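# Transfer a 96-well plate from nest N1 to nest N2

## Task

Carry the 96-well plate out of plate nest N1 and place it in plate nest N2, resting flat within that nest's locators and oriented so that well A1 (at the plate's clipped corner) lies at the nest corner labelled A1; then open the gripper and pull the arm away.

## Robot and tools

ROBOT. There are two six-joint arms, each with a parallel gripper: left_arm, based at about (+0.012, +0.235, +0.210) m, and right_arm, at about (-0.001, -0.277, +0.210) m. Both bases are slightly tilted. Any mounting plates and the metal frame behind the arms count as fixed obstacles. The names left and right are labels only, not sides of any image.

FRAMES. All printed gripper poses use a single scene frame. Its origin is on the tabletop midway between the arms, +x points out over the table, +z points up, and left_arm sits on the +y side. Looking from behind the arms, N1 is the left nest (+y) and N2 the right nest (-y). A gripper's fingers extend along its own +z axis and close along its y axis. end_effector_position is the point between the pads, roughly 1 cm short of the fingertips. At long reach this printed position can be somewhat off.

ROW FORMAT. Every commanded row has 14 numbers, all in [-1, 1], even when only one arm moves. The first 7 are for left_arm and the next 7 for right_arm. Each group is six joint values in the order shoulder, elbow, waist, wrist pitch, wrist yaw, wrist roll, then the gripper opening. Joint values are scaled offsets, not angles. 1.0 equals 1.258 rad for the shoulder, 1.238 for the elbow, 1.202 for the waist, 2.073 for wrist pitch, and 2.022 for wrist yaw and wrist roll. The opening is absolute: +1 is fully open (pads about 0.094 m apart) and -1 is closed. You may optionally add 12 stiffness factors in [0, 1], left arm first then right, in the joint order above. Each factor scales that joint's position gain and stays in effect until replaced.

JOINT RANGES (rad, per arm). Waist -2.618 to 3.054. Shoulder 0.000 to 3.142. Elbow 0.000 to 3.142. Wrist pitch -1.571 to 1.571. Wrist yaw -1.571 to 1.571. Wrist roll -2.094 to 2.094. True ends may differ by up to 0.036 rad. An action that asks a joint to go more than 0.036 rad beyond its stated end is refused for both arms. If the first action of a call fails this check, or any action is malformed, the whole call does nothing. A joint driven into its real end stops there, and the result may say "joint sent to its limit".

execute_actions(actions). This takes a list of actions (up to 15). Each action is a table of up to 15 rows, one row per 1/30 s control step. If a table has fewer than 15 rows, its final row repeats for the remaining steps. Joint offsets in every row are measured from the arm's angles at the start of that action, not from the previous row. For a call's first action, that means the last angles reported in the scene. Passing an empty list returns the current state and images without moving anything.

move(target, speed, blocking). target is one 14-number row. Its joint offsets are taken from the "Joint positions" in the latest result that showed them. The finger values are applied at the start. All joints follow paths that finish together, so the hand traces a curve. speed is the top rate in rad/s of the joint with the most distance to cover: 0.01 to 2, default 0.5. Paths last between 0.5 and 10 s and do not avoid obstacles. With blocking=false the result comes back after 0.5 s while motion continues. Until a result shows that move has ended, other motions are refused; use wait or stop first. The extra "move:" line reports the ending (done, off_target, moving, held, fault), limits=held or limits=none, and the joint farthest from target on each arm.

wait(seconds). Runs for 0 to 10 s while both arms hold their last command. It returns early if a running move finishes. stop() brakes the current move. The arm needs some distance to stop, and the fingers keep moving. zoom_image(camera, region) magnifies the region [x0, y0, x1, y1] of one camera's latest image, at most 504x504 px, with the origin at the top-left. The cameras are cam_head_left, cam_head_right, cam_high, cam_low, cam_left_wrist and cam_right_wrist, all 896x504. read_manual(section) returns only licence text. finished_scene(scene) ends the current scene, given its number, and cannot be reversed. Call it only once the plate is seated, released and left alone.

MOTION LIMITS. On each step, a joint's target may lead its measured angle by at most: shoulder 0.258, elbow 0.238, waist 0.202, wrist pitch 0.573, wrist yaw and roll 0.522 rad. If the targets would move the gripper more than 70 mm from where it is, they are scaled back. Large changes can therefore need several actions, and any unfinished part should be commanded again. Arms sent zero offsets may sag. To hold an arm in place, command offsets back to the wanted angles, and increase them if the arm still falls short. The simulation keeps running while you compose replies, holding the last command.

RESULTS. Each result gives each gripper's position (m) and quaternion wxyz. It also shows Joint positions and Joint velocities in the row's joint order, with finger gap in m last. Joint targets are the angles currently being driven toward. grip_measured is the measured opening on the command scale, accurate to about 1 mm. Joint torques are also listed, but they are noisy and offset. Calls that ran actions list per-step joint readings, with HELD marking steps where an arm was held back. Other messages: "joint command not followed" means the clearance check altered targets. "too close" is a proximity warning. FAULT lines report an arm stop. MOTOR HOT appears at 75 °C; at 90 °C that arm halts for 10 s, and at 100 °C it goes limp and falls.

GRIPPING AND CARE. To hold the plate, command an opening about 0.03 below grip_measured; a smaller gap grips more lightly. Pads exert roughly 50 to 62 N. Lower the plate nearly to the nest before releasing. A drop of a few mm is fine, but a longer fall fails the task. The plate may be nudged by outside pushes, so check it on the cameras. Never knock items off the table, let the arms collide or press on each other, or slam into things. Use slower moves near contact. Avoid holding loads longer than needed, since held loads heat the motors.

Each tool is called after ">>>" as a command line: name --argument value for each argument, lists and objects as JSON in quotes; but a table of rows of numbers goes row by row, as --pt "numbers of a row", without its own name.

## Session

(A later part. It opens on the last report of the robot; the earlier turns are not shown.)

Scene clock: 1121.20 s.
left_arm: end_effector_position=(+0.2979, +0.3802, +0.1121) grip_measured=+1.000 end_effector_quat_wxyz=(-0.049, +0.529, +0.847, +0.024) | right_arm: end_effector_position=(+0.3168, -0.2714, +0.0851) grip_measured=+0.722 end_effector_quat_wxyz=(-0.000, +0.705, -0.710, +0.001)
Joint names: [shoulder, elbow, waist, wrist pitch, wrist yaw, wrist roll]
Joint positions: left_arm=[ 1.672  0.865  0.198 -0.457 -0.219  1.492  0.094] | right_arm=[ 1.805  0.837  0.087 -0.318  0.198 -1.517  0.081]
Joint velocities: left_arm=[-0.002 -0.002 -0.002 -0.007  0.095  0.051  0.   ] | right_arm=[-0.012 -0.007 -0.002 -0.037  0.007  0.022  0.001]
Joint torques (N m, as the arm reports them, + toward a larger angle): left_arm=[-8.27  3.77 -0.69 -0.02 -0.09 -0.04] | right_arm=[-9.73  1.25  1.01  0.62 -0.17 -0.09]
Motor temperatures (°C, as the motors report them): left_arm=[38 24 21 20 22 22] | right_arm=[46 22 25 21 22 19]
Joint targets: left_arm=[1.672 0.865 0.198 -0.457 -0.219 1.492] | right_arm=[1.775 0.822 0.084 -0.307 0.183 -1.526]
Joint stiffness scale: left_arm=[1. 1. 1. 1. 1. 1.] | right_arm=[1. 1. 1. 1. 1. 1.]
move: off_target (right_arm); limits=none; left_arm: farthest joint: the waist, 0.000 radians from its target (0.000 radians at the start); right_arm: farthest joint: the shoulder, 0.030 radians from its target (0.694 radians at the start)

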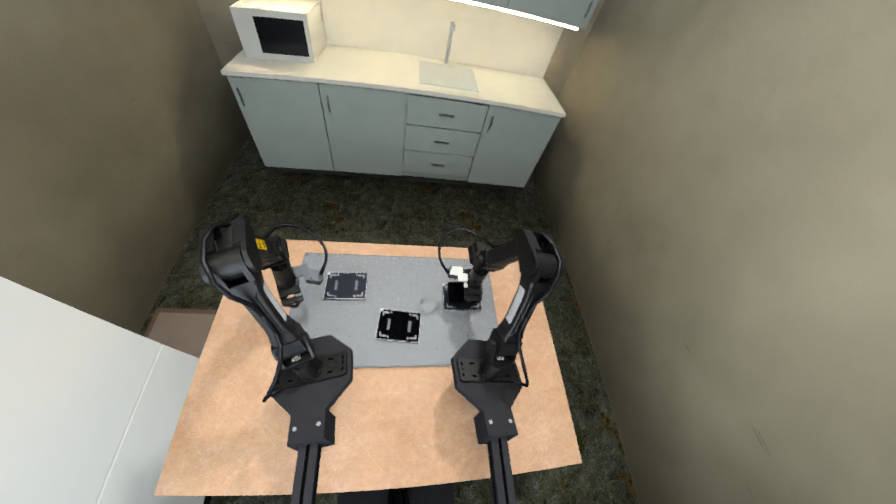

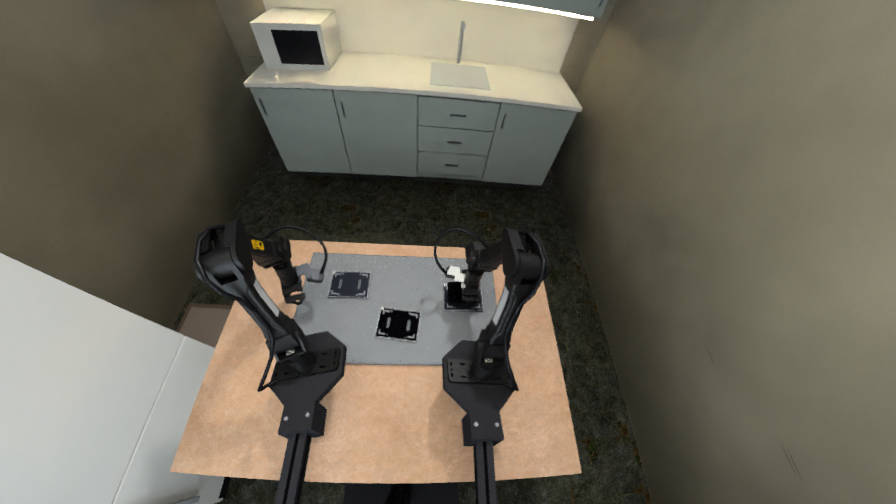

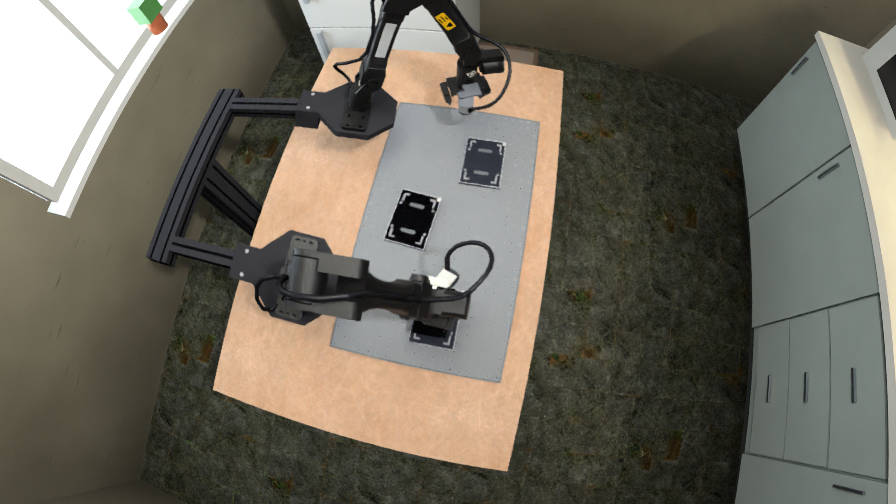

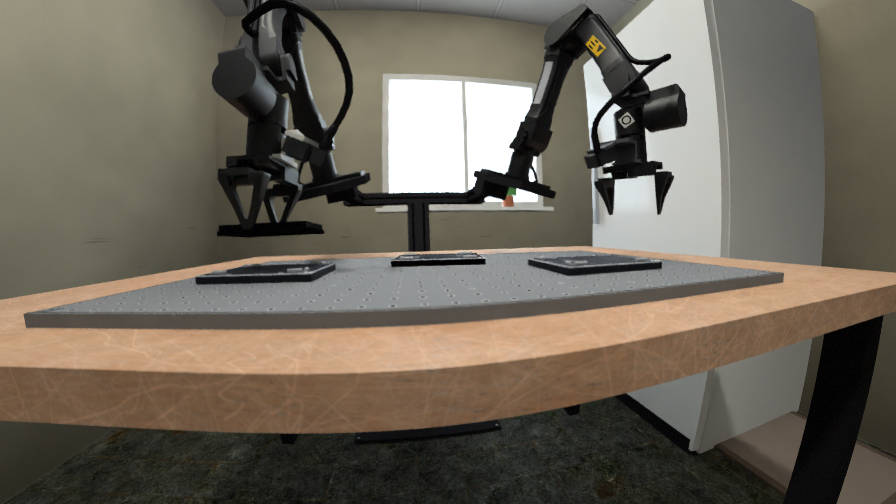

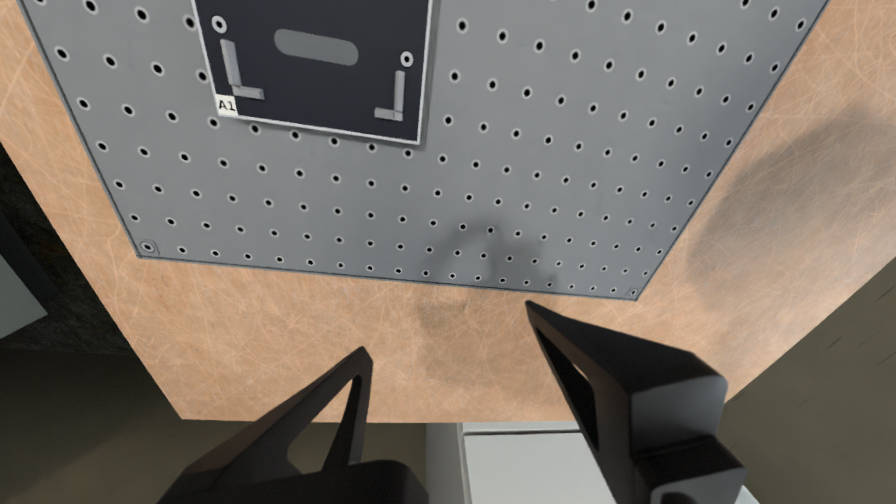

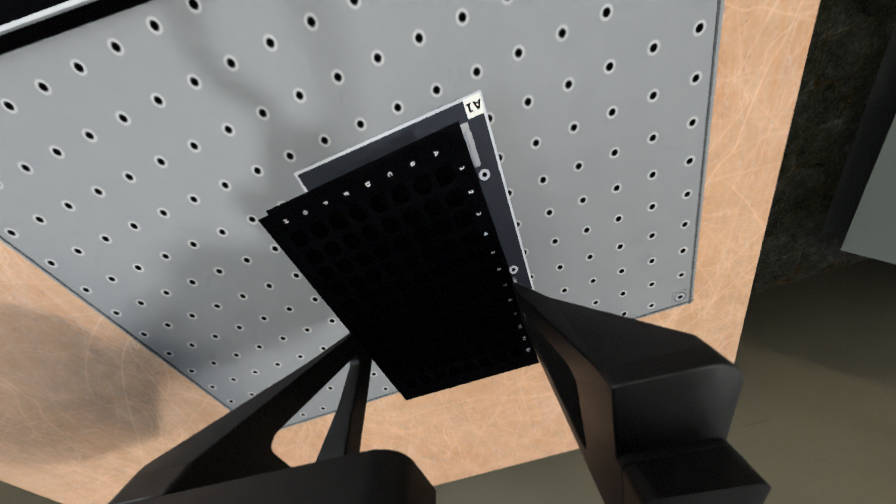

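>>> move --target '[0,0,0,0,0,0,1,0.090,0.0,-0.016,0.058,-0.004,-0.011,0.69]' --speed 0.15

Scene clock: 1127.53 s.
left_arm: end_effector_position=(+0.2979, +0.3802, +0.1121) grip_measured=+1.000 end_effector_quat_wxyz=(-0.049, +0.529, +0.847, +0.024) | right_arm: end_effector_position=(+0.3161, -0.2700, +0.0557) grip_measured=+0.722 end_effector_quat_wxyz=(+0.002, +0.705, -0.709, +0.001)
Joint names: [shoulder, elbow, waist, wrist pitch, wrist yaw, wrist roll]
Joint positions: left_arm=[ 1.672  0.865  0.198 -0.457 -0.219  1.492  0.094] | right_arm=[ 1.915  0.837  0.075 -0.21   0.198 -1.53   0.081]
Joint velocities: left_arm=[ 0.007 -0.007 -0.012 -0.051  0.037 -0.022  0.   ] | right_arm=[ 0.007 -0.002  0.032 -0.051  0.022 -0.022  0.001]
Joint torques (N m, as the arm reports them, + toward a larger angle): left_arm=[-8.27  3.77 -0.7  -0.02 -0.09 -0.04] | right_arm=[-7.52  1.86  0.79  0.57 -0.08 -0.07]
Motor temperatures (°C, as the motors report them): left_arm=[38 24 21 20 22 22] | right_arm=[44 22 25 22 22 19]
Joint targets: left_arm=[1.672 0.865 0.198 -0.457 -0.219 1.492] | right_arm=[1.918 0.837 0.068 -0.198 0.191 -1.539]
Joint stiffness scale: left_arm=[1. 1. 1. 1. 1. 1.] | right_arm=[1. 1. 1. 1. 1. 1.]
move: done; limits=none; left_arm: farthest joint: the waist, 0.000 radians from its target (0.000 radians at the start); right_arm: farthest joint: the wrist pitch, 0.012 radians from its target (0.120 radians at the start)

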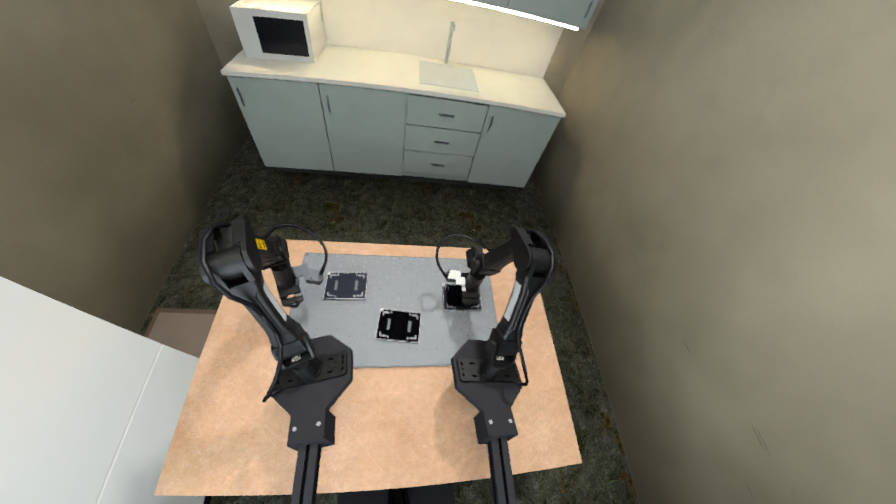

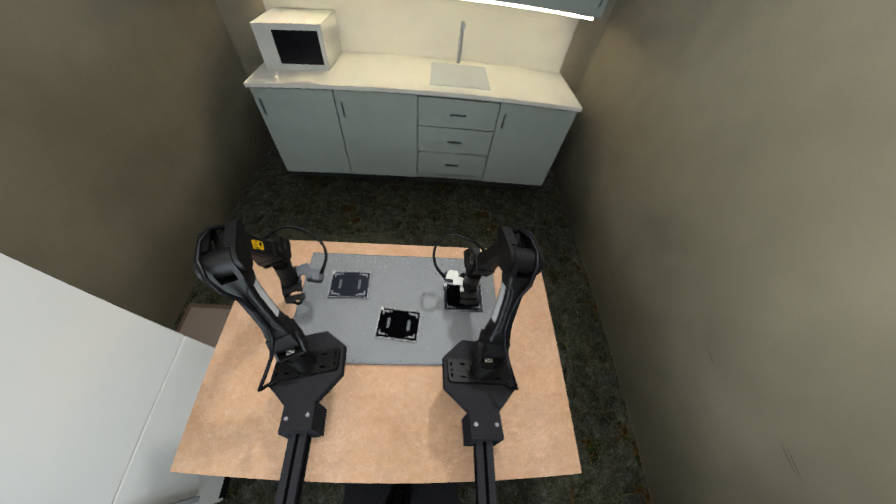

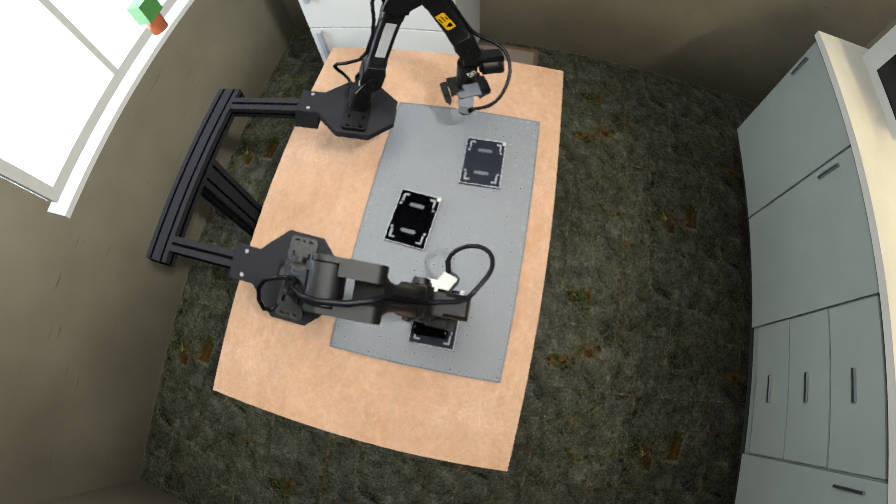

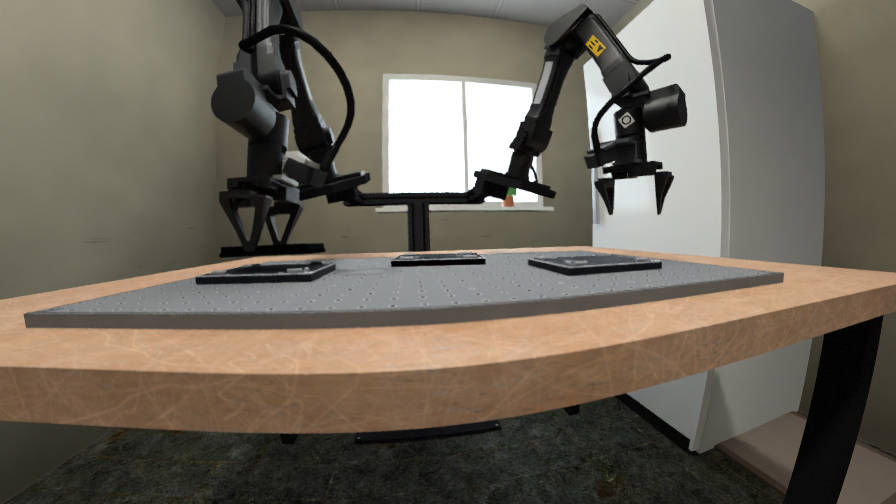

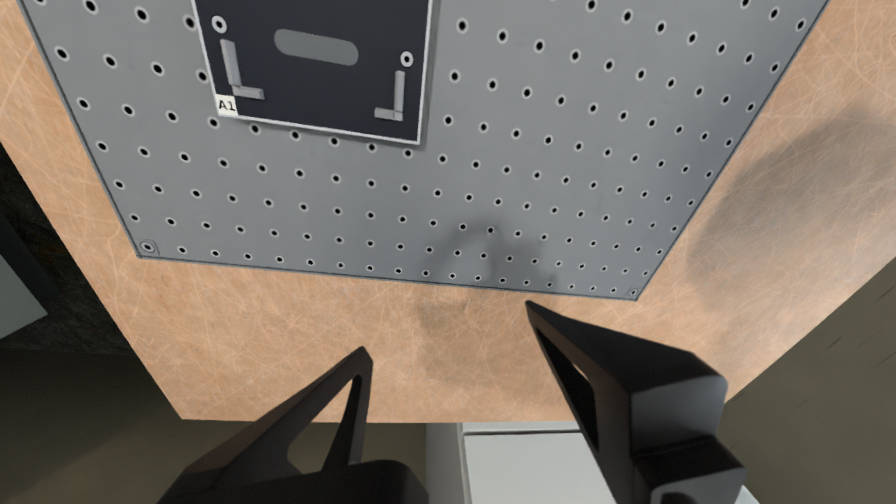

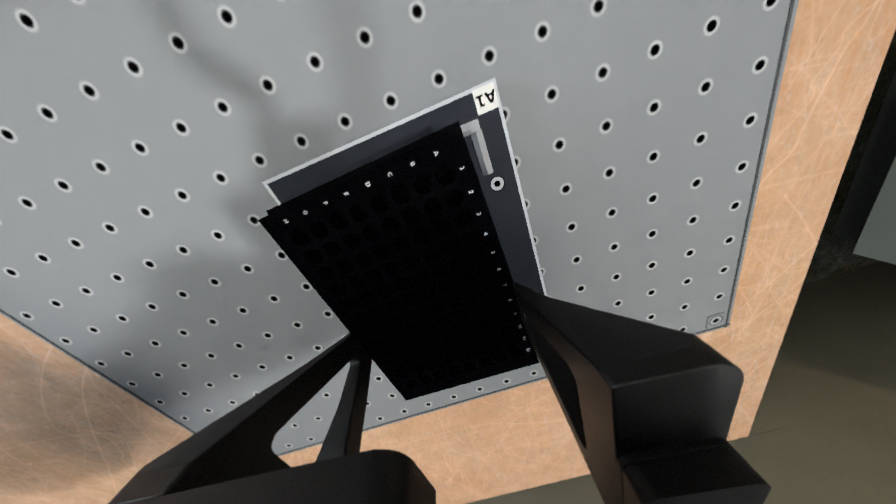

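>>> move --target '[0,0,0,0,0,0,1,0.027,0.002,-0.005,0.023,0,-0.004,0.69]' --speed 0.1

Scene clock: 1144.23 s.
left_arm: end_effector_position=(+0.2979, +0.3802, +0.1121) grip_measured=+1.000 end_effector_quat_wxyz=(-0.049, +0.529, +0.847, +0.024) | right_arm: end_effector_position=(+0.3172, -0.2685, +0.0481) grip_measured=+0.722 end_effector_quat_wxyz=(-0.000, +0.705, -0.709, +0.003)
Joint names: [shoulder, elbow, waist, wrist pitch, wrist yaw, wrist roll]
Joint positions: left_arm=[ 1.672  0.865  0.198 -0.457 -0.219  1.492  0.094] | right_arm=[ 1.944  0.837  0.075 -0.173  0.198 -1.53   0.081]
Joint velocities: left_arm=[-0.007 -0.017  0.007 -0.11  -0.051 -0.022  0.   ] | right_arm=[-0.002 -0.032 -0.007  0.037 -0.081 -0.007 -0.001]
Joint torques (N m, as the arm reports them, + toward a larger angle): left_arm=[-8.27  3.78 -0.7  -0.02 -0.09 -0.04] | right_arm=[-7.49  1.9   0.87  0.64 -0.01 -0.06]
Motor temperatures (°C, as the motors report them): left_arm=[38 24 21 20 22 22] | right_arm=[41 22 25 22 22 19]
Joint targets: left_arm=[1.672 0.865 0.198 -0.457 -0.219 1.492] | right_arm=[1.949 0.840 0.069 -0.162 0.198 -1.538]
Joint stiffness scale: left_arm=[1. 1. 1. 1. 1. 1.] | right_arm=[1. 1. 1. 1. 1. 1.]
move: done; limits=none; left_arm: farthest joint: the waist, 0.000 radians from its target (0.000 radians at the start); right_arm: farthest joint: the wrist pitch, 0.011 radians from its target (0.047 radians at the start)

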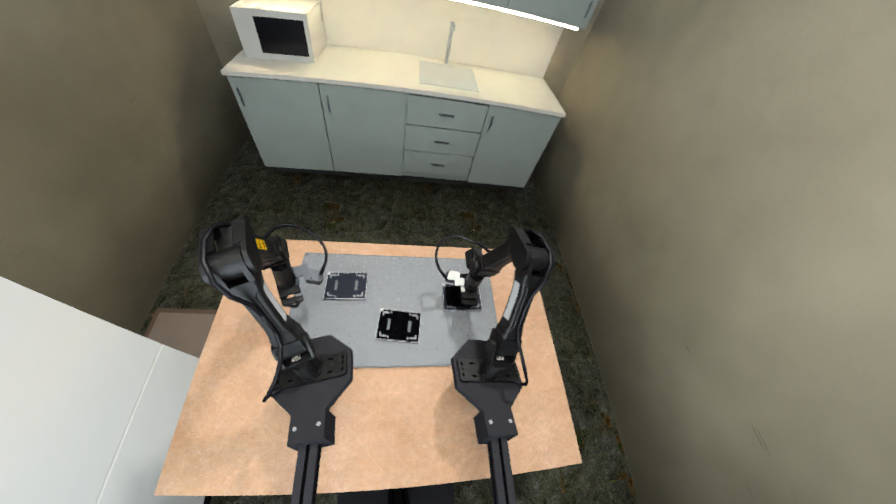

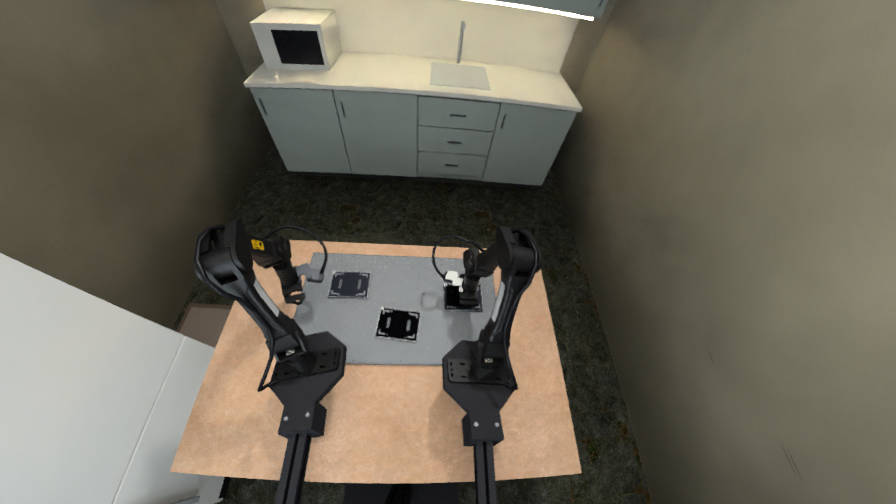

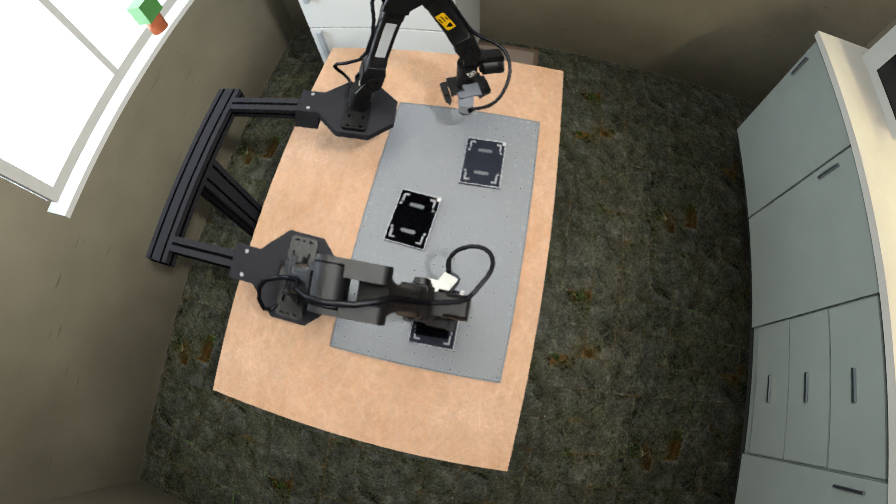

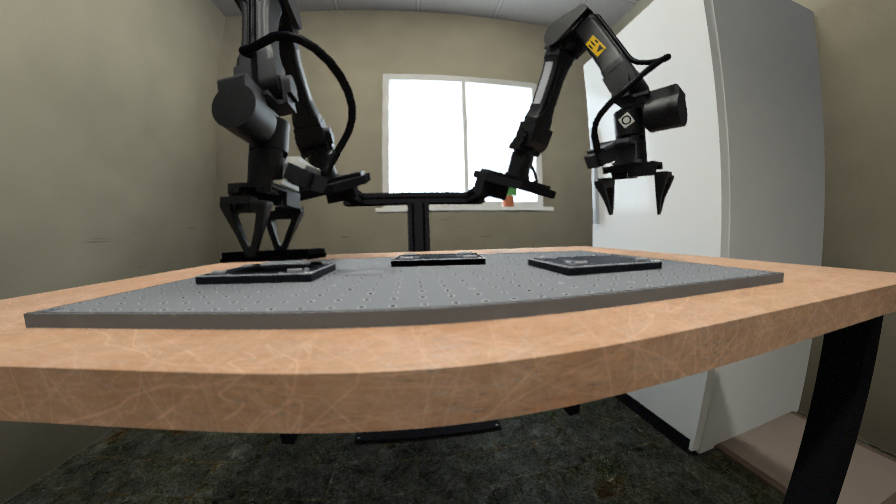

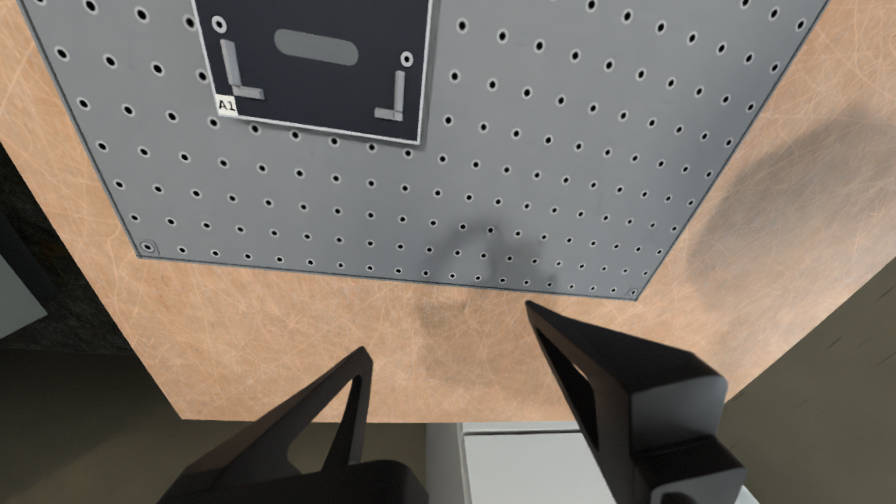

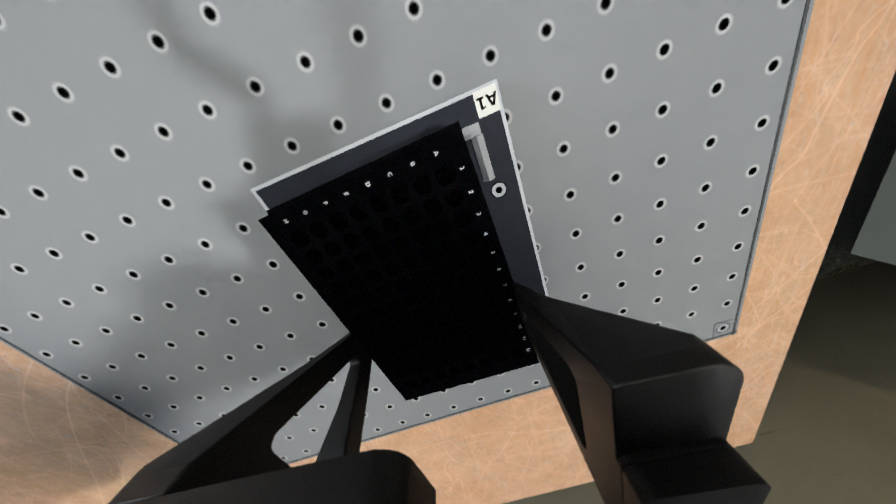

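>>> zoom_image --camera "cam_low" --region '[185, 225, 345, 295]'

>>> zoom_image --camera "cam_right_wrist" --region '[230, 60, 570, 310]'

Region (185, 225, 345, 295) of cam_low's 896x504 image, scaled by 3.150, with more detail than that image has; it fills the top 220 rows of this view, and the rest is white.

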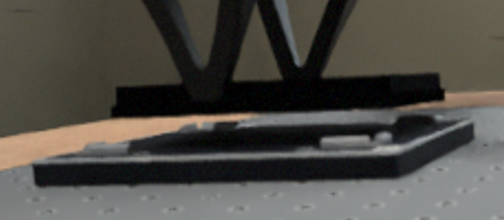

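Region (230, 60, 570, 310) of cam_right_wrist's 896x504 image, scaled by 1.482, with more detail than that image has; it fills the top 371 rows of this view, and the rest is white.

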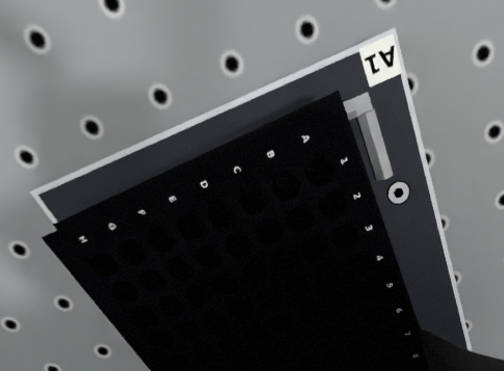

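>>> move --target '[0,0,0,0,0,0,1,0.020,0.040,-0.027,0.0094,-0.010,-0.017,0.69]' --speed 0.08

Scene clock: 1250.37 s.
left_arm: end_effector_position=(+0.2979, +0.3802, +0.1121) grip_measured=+1.000 end_effector_quat_wxyz=(-0.049, +0.529, +0.847, +0.024) | right_arm: end_effector_position=(+0.3244, -0.2759, +0.0435) grip_measured=+0.722 end_effector_quat_wxyz=(-0.002, +0.704, -0.710, +0.007)
Joint names: [shoulder, elbow, waist, wrist pitch, wrist yaw, wrist roll]
Joint positions: left_arm=[ 1.672  0.865  0.198 -0.457 -0.219  1.492  0.094] | right_arm=[ 1.965  0.86   0.049 -0.163  0.194 -1.555  0.081]
Joint velocities: left_arm=[-0.022  0.007 -0.012 -0.007 -0.051  0.037  0.   ] | right_arm=[-0.017  0.012 -0.002 -0.051  0.037 -0.037 -0.   ]
Joint torques (N m, as the arm reports them, + toward a larger angle): left_arm=[-8.28  3.77 -0.69 -0.02 -0.09 -0.04] | right_arm=[-7.76  3.51  0.8   0.62 -0.17 -0.1 ]
Motor temperatures (°C, as the motors report them): left_arm=[38 24 21 20 22 22] | right_arm=[38 22 24 22 22 19]
Joint targets: left_arm=[1.672 0.865 0.198 -0.457 -0.219 1.492] | right_arm=[1.969 0.887 0.043 -0.154 0.178 -1.565]
Joint stiffness scale: left_arm=[1. 1. 1. 1. 1. 1.] | right_arm=[1. 1. 1. 1. 1. 1.]
move: off_target (right_arm); limits=none; left_arm: farthest joint: the waist, 0.000 radians from its target (0.000 radians at the start); right_arm: farthest joint: the elbow, 0.026 radians from its target (0.049 radians at the start)

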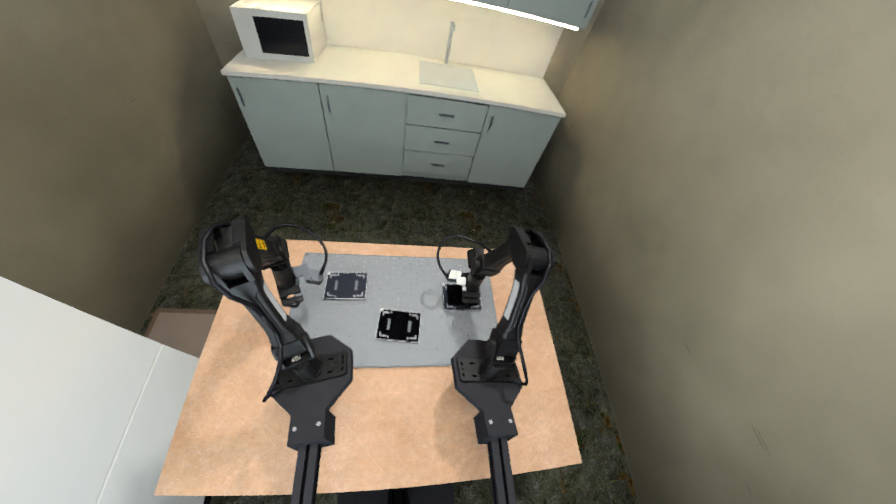

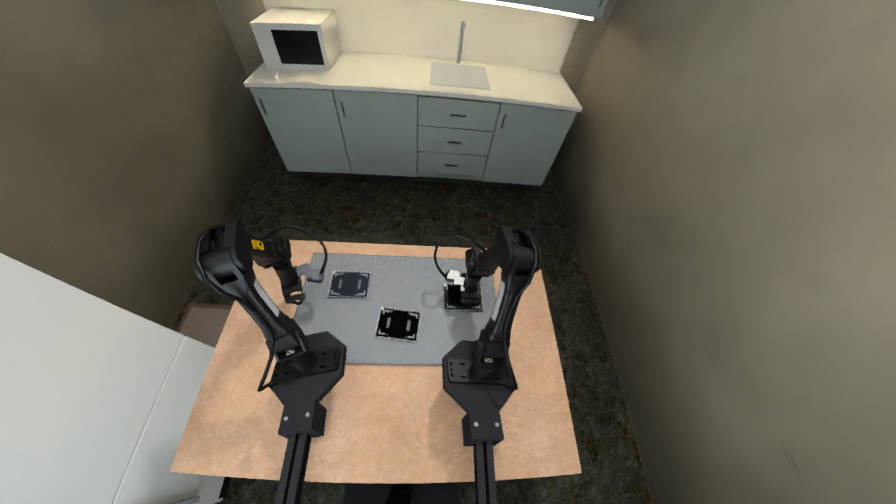

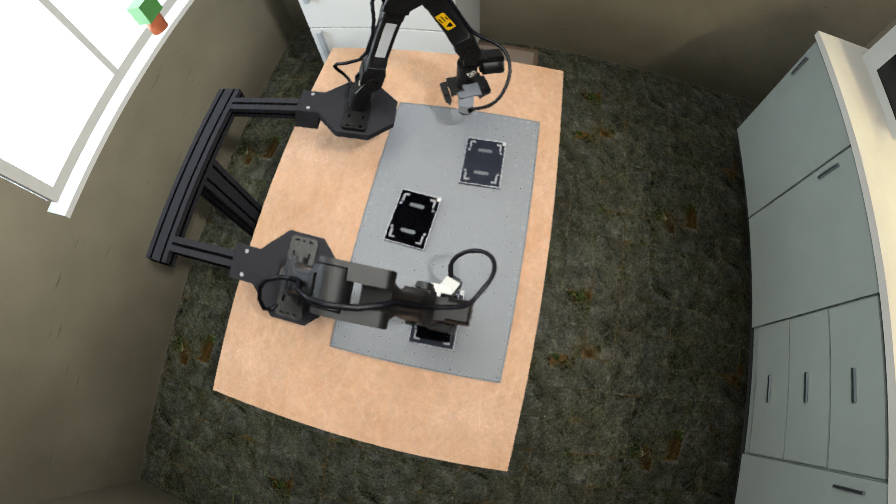

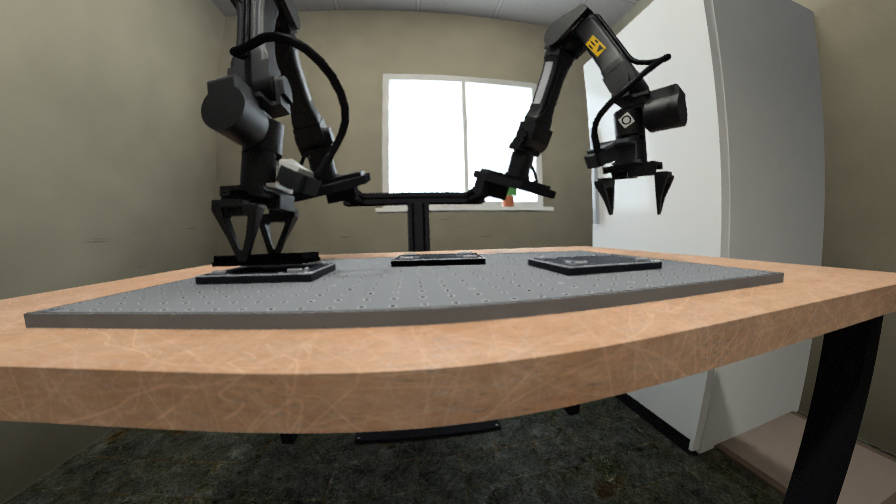

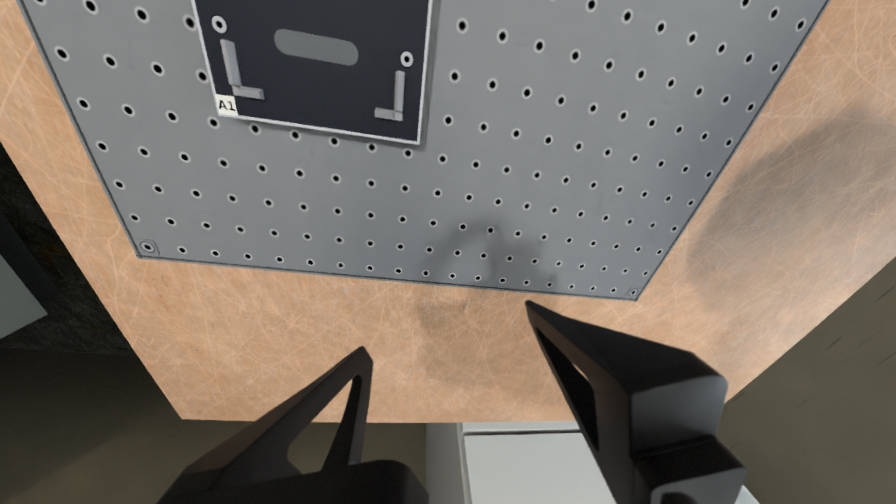

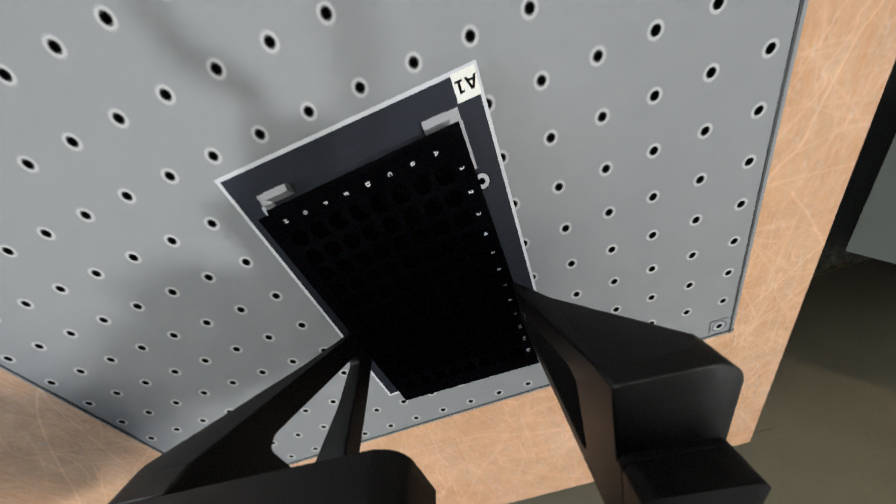

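>>> zoom_image --camera "cam_right_wrist" --region '[200, 40, 540, 290]'

>>> zoom_image --camera "cam_low" --region '[185, 225, 345, 295]'

Region (200, 40, 540, 290) of cam_right_wrist's 896x504 image, scaled by 1.482, with more detail than that image has; it fills the top 371 rows of this view, and the rest is white.

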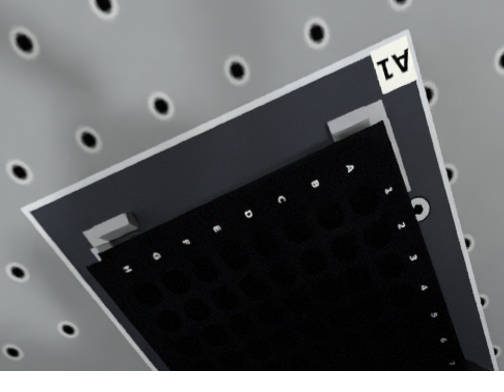

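Region (185, 225, 345, 295) of cam_low's 896x504 image, scaled by 3.150, with more detail than that image has; it fills the top 220 rows of this view, and the rest is white.

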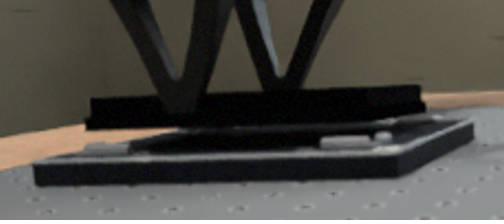

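>>> zoom_image --camera "cam_right_wrist" --region '[240, 160, 340, 240]'

>>> zoom_image --camera "cam_right_wrist" --region '[400, 80, 520, 200]'

Region (240, 160, 340, 240) of cam_right_wrist's 896x504 image, scaled by 5.040, with more detail than that image has; it fills the top 403 rows of this view, and the rest is white.

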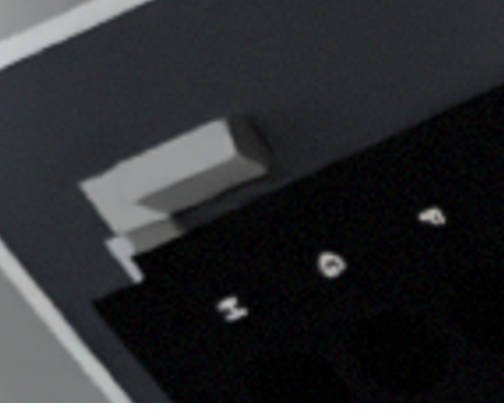

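Region (400, 80, 520, 200) of cam_right_wrist's 896x504 image, scaled by 4.200, with more detail than that image has.

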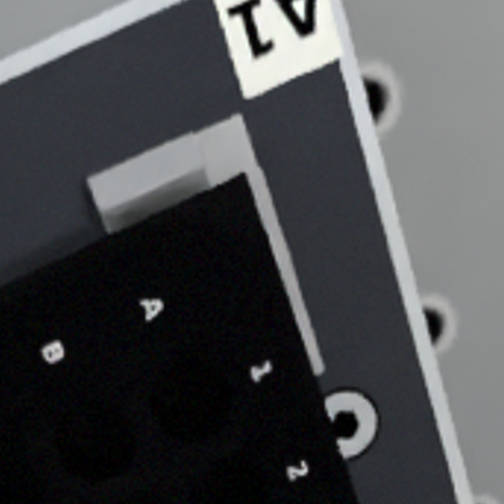

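>>> move --target '[0,0,0,0,0,0,1,0.0223,0.0646,0.0208,-0.0468,0.0227,0.0208,0.69]' --speed 0.08

Scene clock: 1372.07 s.
left_arm: end_effector_position=(+0.2979, +0.3802, +0.1121) grip_measured=+1.000 end_effector_quat_wxyz=(-0.049, +0.529, +0.847, +0.024) | right_arm: end_effector_position=(+0.3223, -0.2802, +0.0436) grip_measured=+0.722 end_effector_quat_wxyz=(+0.031, +0.700, -0.714, +0.004)
Joint names: [shoulder, elbow, waist, wrist pitch, wrist yaw, wrist roll]
Joint positions: left_arm=[ 1.672  0.865  0.198 -0.457 -0.219  1.492  0.094] | right_arm=[ 1.988  0.911  0.058 -0.247  0.237 -1.523  0.081]
Joint velocities: left_arm=[-0.002  0.017  0.007  0.022  0.007  0.037  0.   ] | right_arm=[-0.007 -0.002 -0.012 -0.095 -0.037  0.022  0.001]
Joint torques (N m, as the arm reports them, + toward a larger angle): left_arm=[-8.28  3.78 -0.69 -0.02 -0.09 -0.04] | right_arm=[-7.73  3.73  2.43  0.26  0.03  0.11]
Motor temperatures (°C, as the motors report them): left_arm=[37 24 21 20 22 22] | right_arm=[37 23 24 22 22 19]
Joint targets: left_arm=[1.672 0.865 0.198 -0.457 -0.219 1.492] | right_arm=[1.993 0.940 0.074 -0.260 0.240 -1.513]
Joint stiffness scale: left_arm=[1. 1. 1. 1. 1. 1.] | right_arm=[1. 1. 1. 1. 1. 1.]
move: off_target (right_arm); limits=none; left_arm: farthest joint: the waist, 0.000 radians from its target (0.000 radians at the start); right_arm: farthest joint: the elbow, 0.029 radians from its target (0.080 radians at the start)

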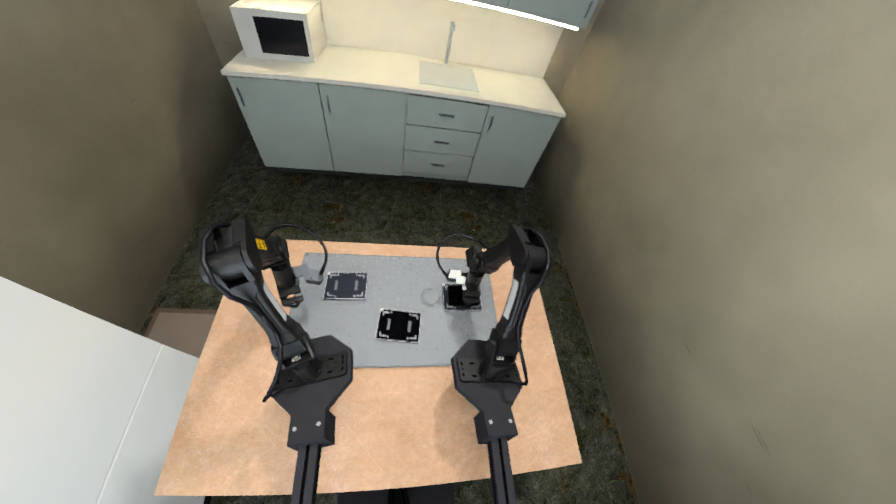

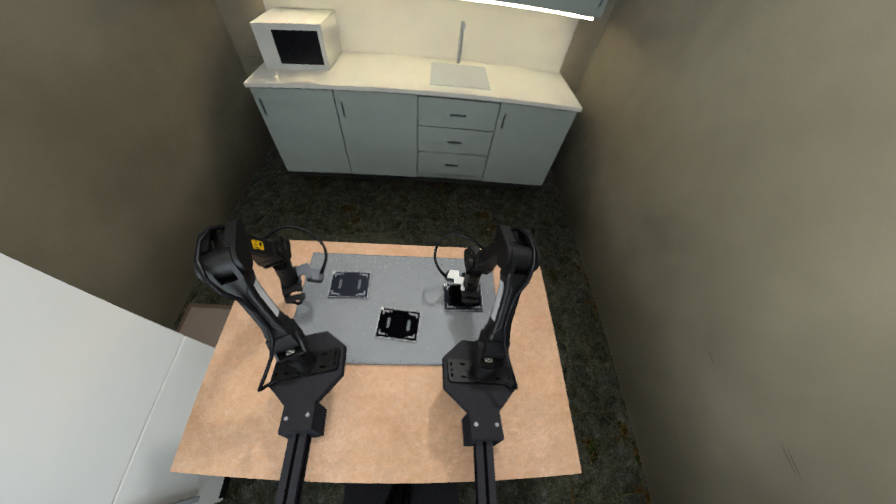

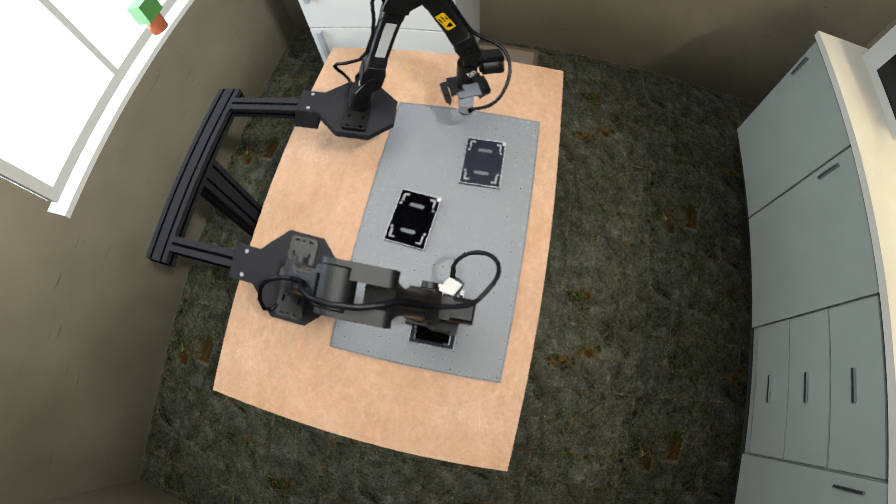

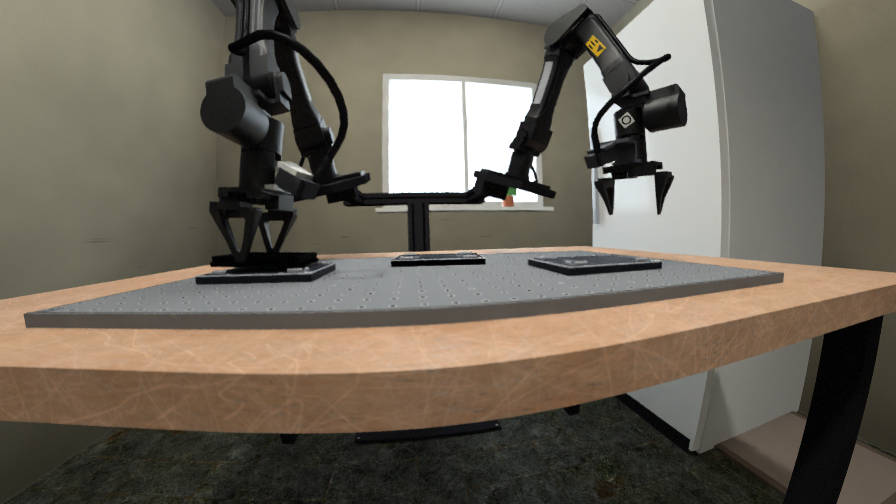

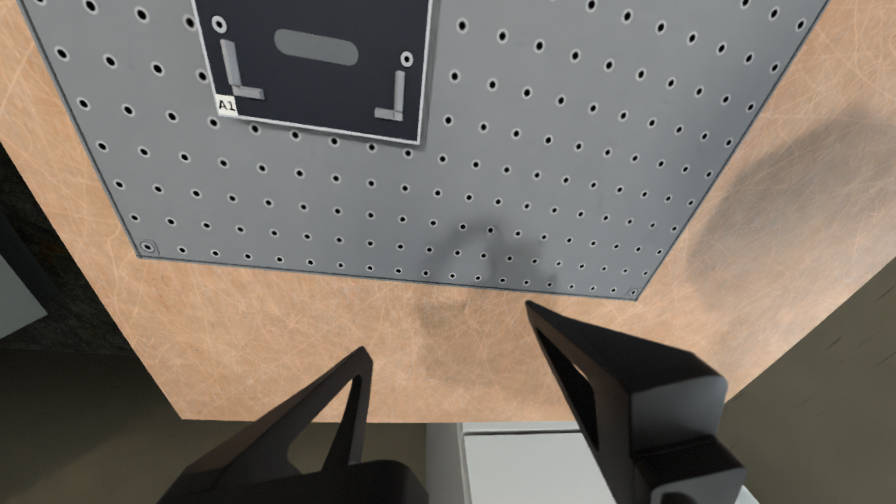

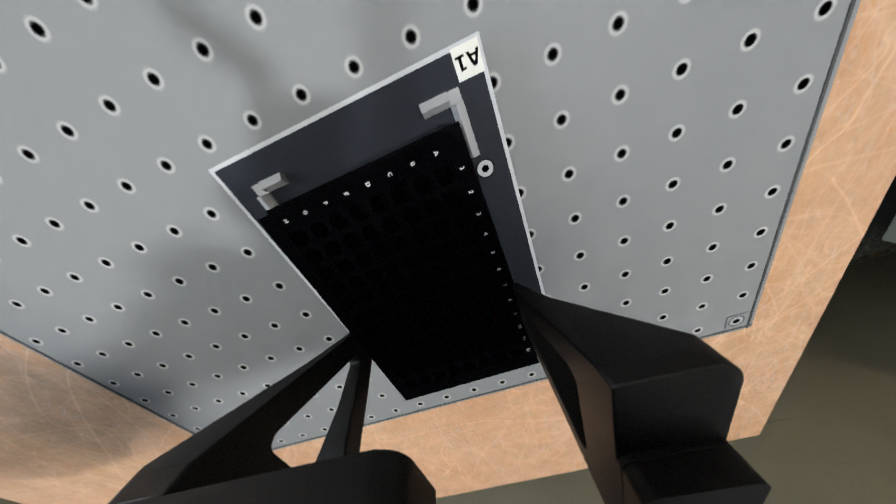

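>>> zoom_image --camera "cam_low" --region '[185, 225, 345, 295]'

>>> zoom_image --camera "cam_right_wrist" --region '[200, 20, 540, 290]'

Region (185, 225, 345, 295) of cam_low's 896x504 image, scaled by 3.150, with more detail than that image has; it fills the top 220 rows of this view, and the rest is white.

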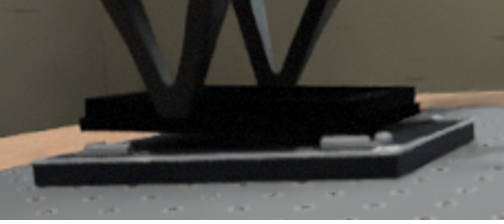

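Region (200, 20, 540, 290) of cam_right_wrist's 896x504 image, scaled by 1.482, with more detail than that image has; it fills the top 400 rows of this view, and the rest is white.

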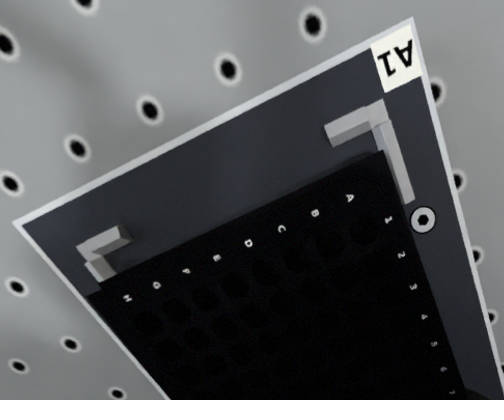

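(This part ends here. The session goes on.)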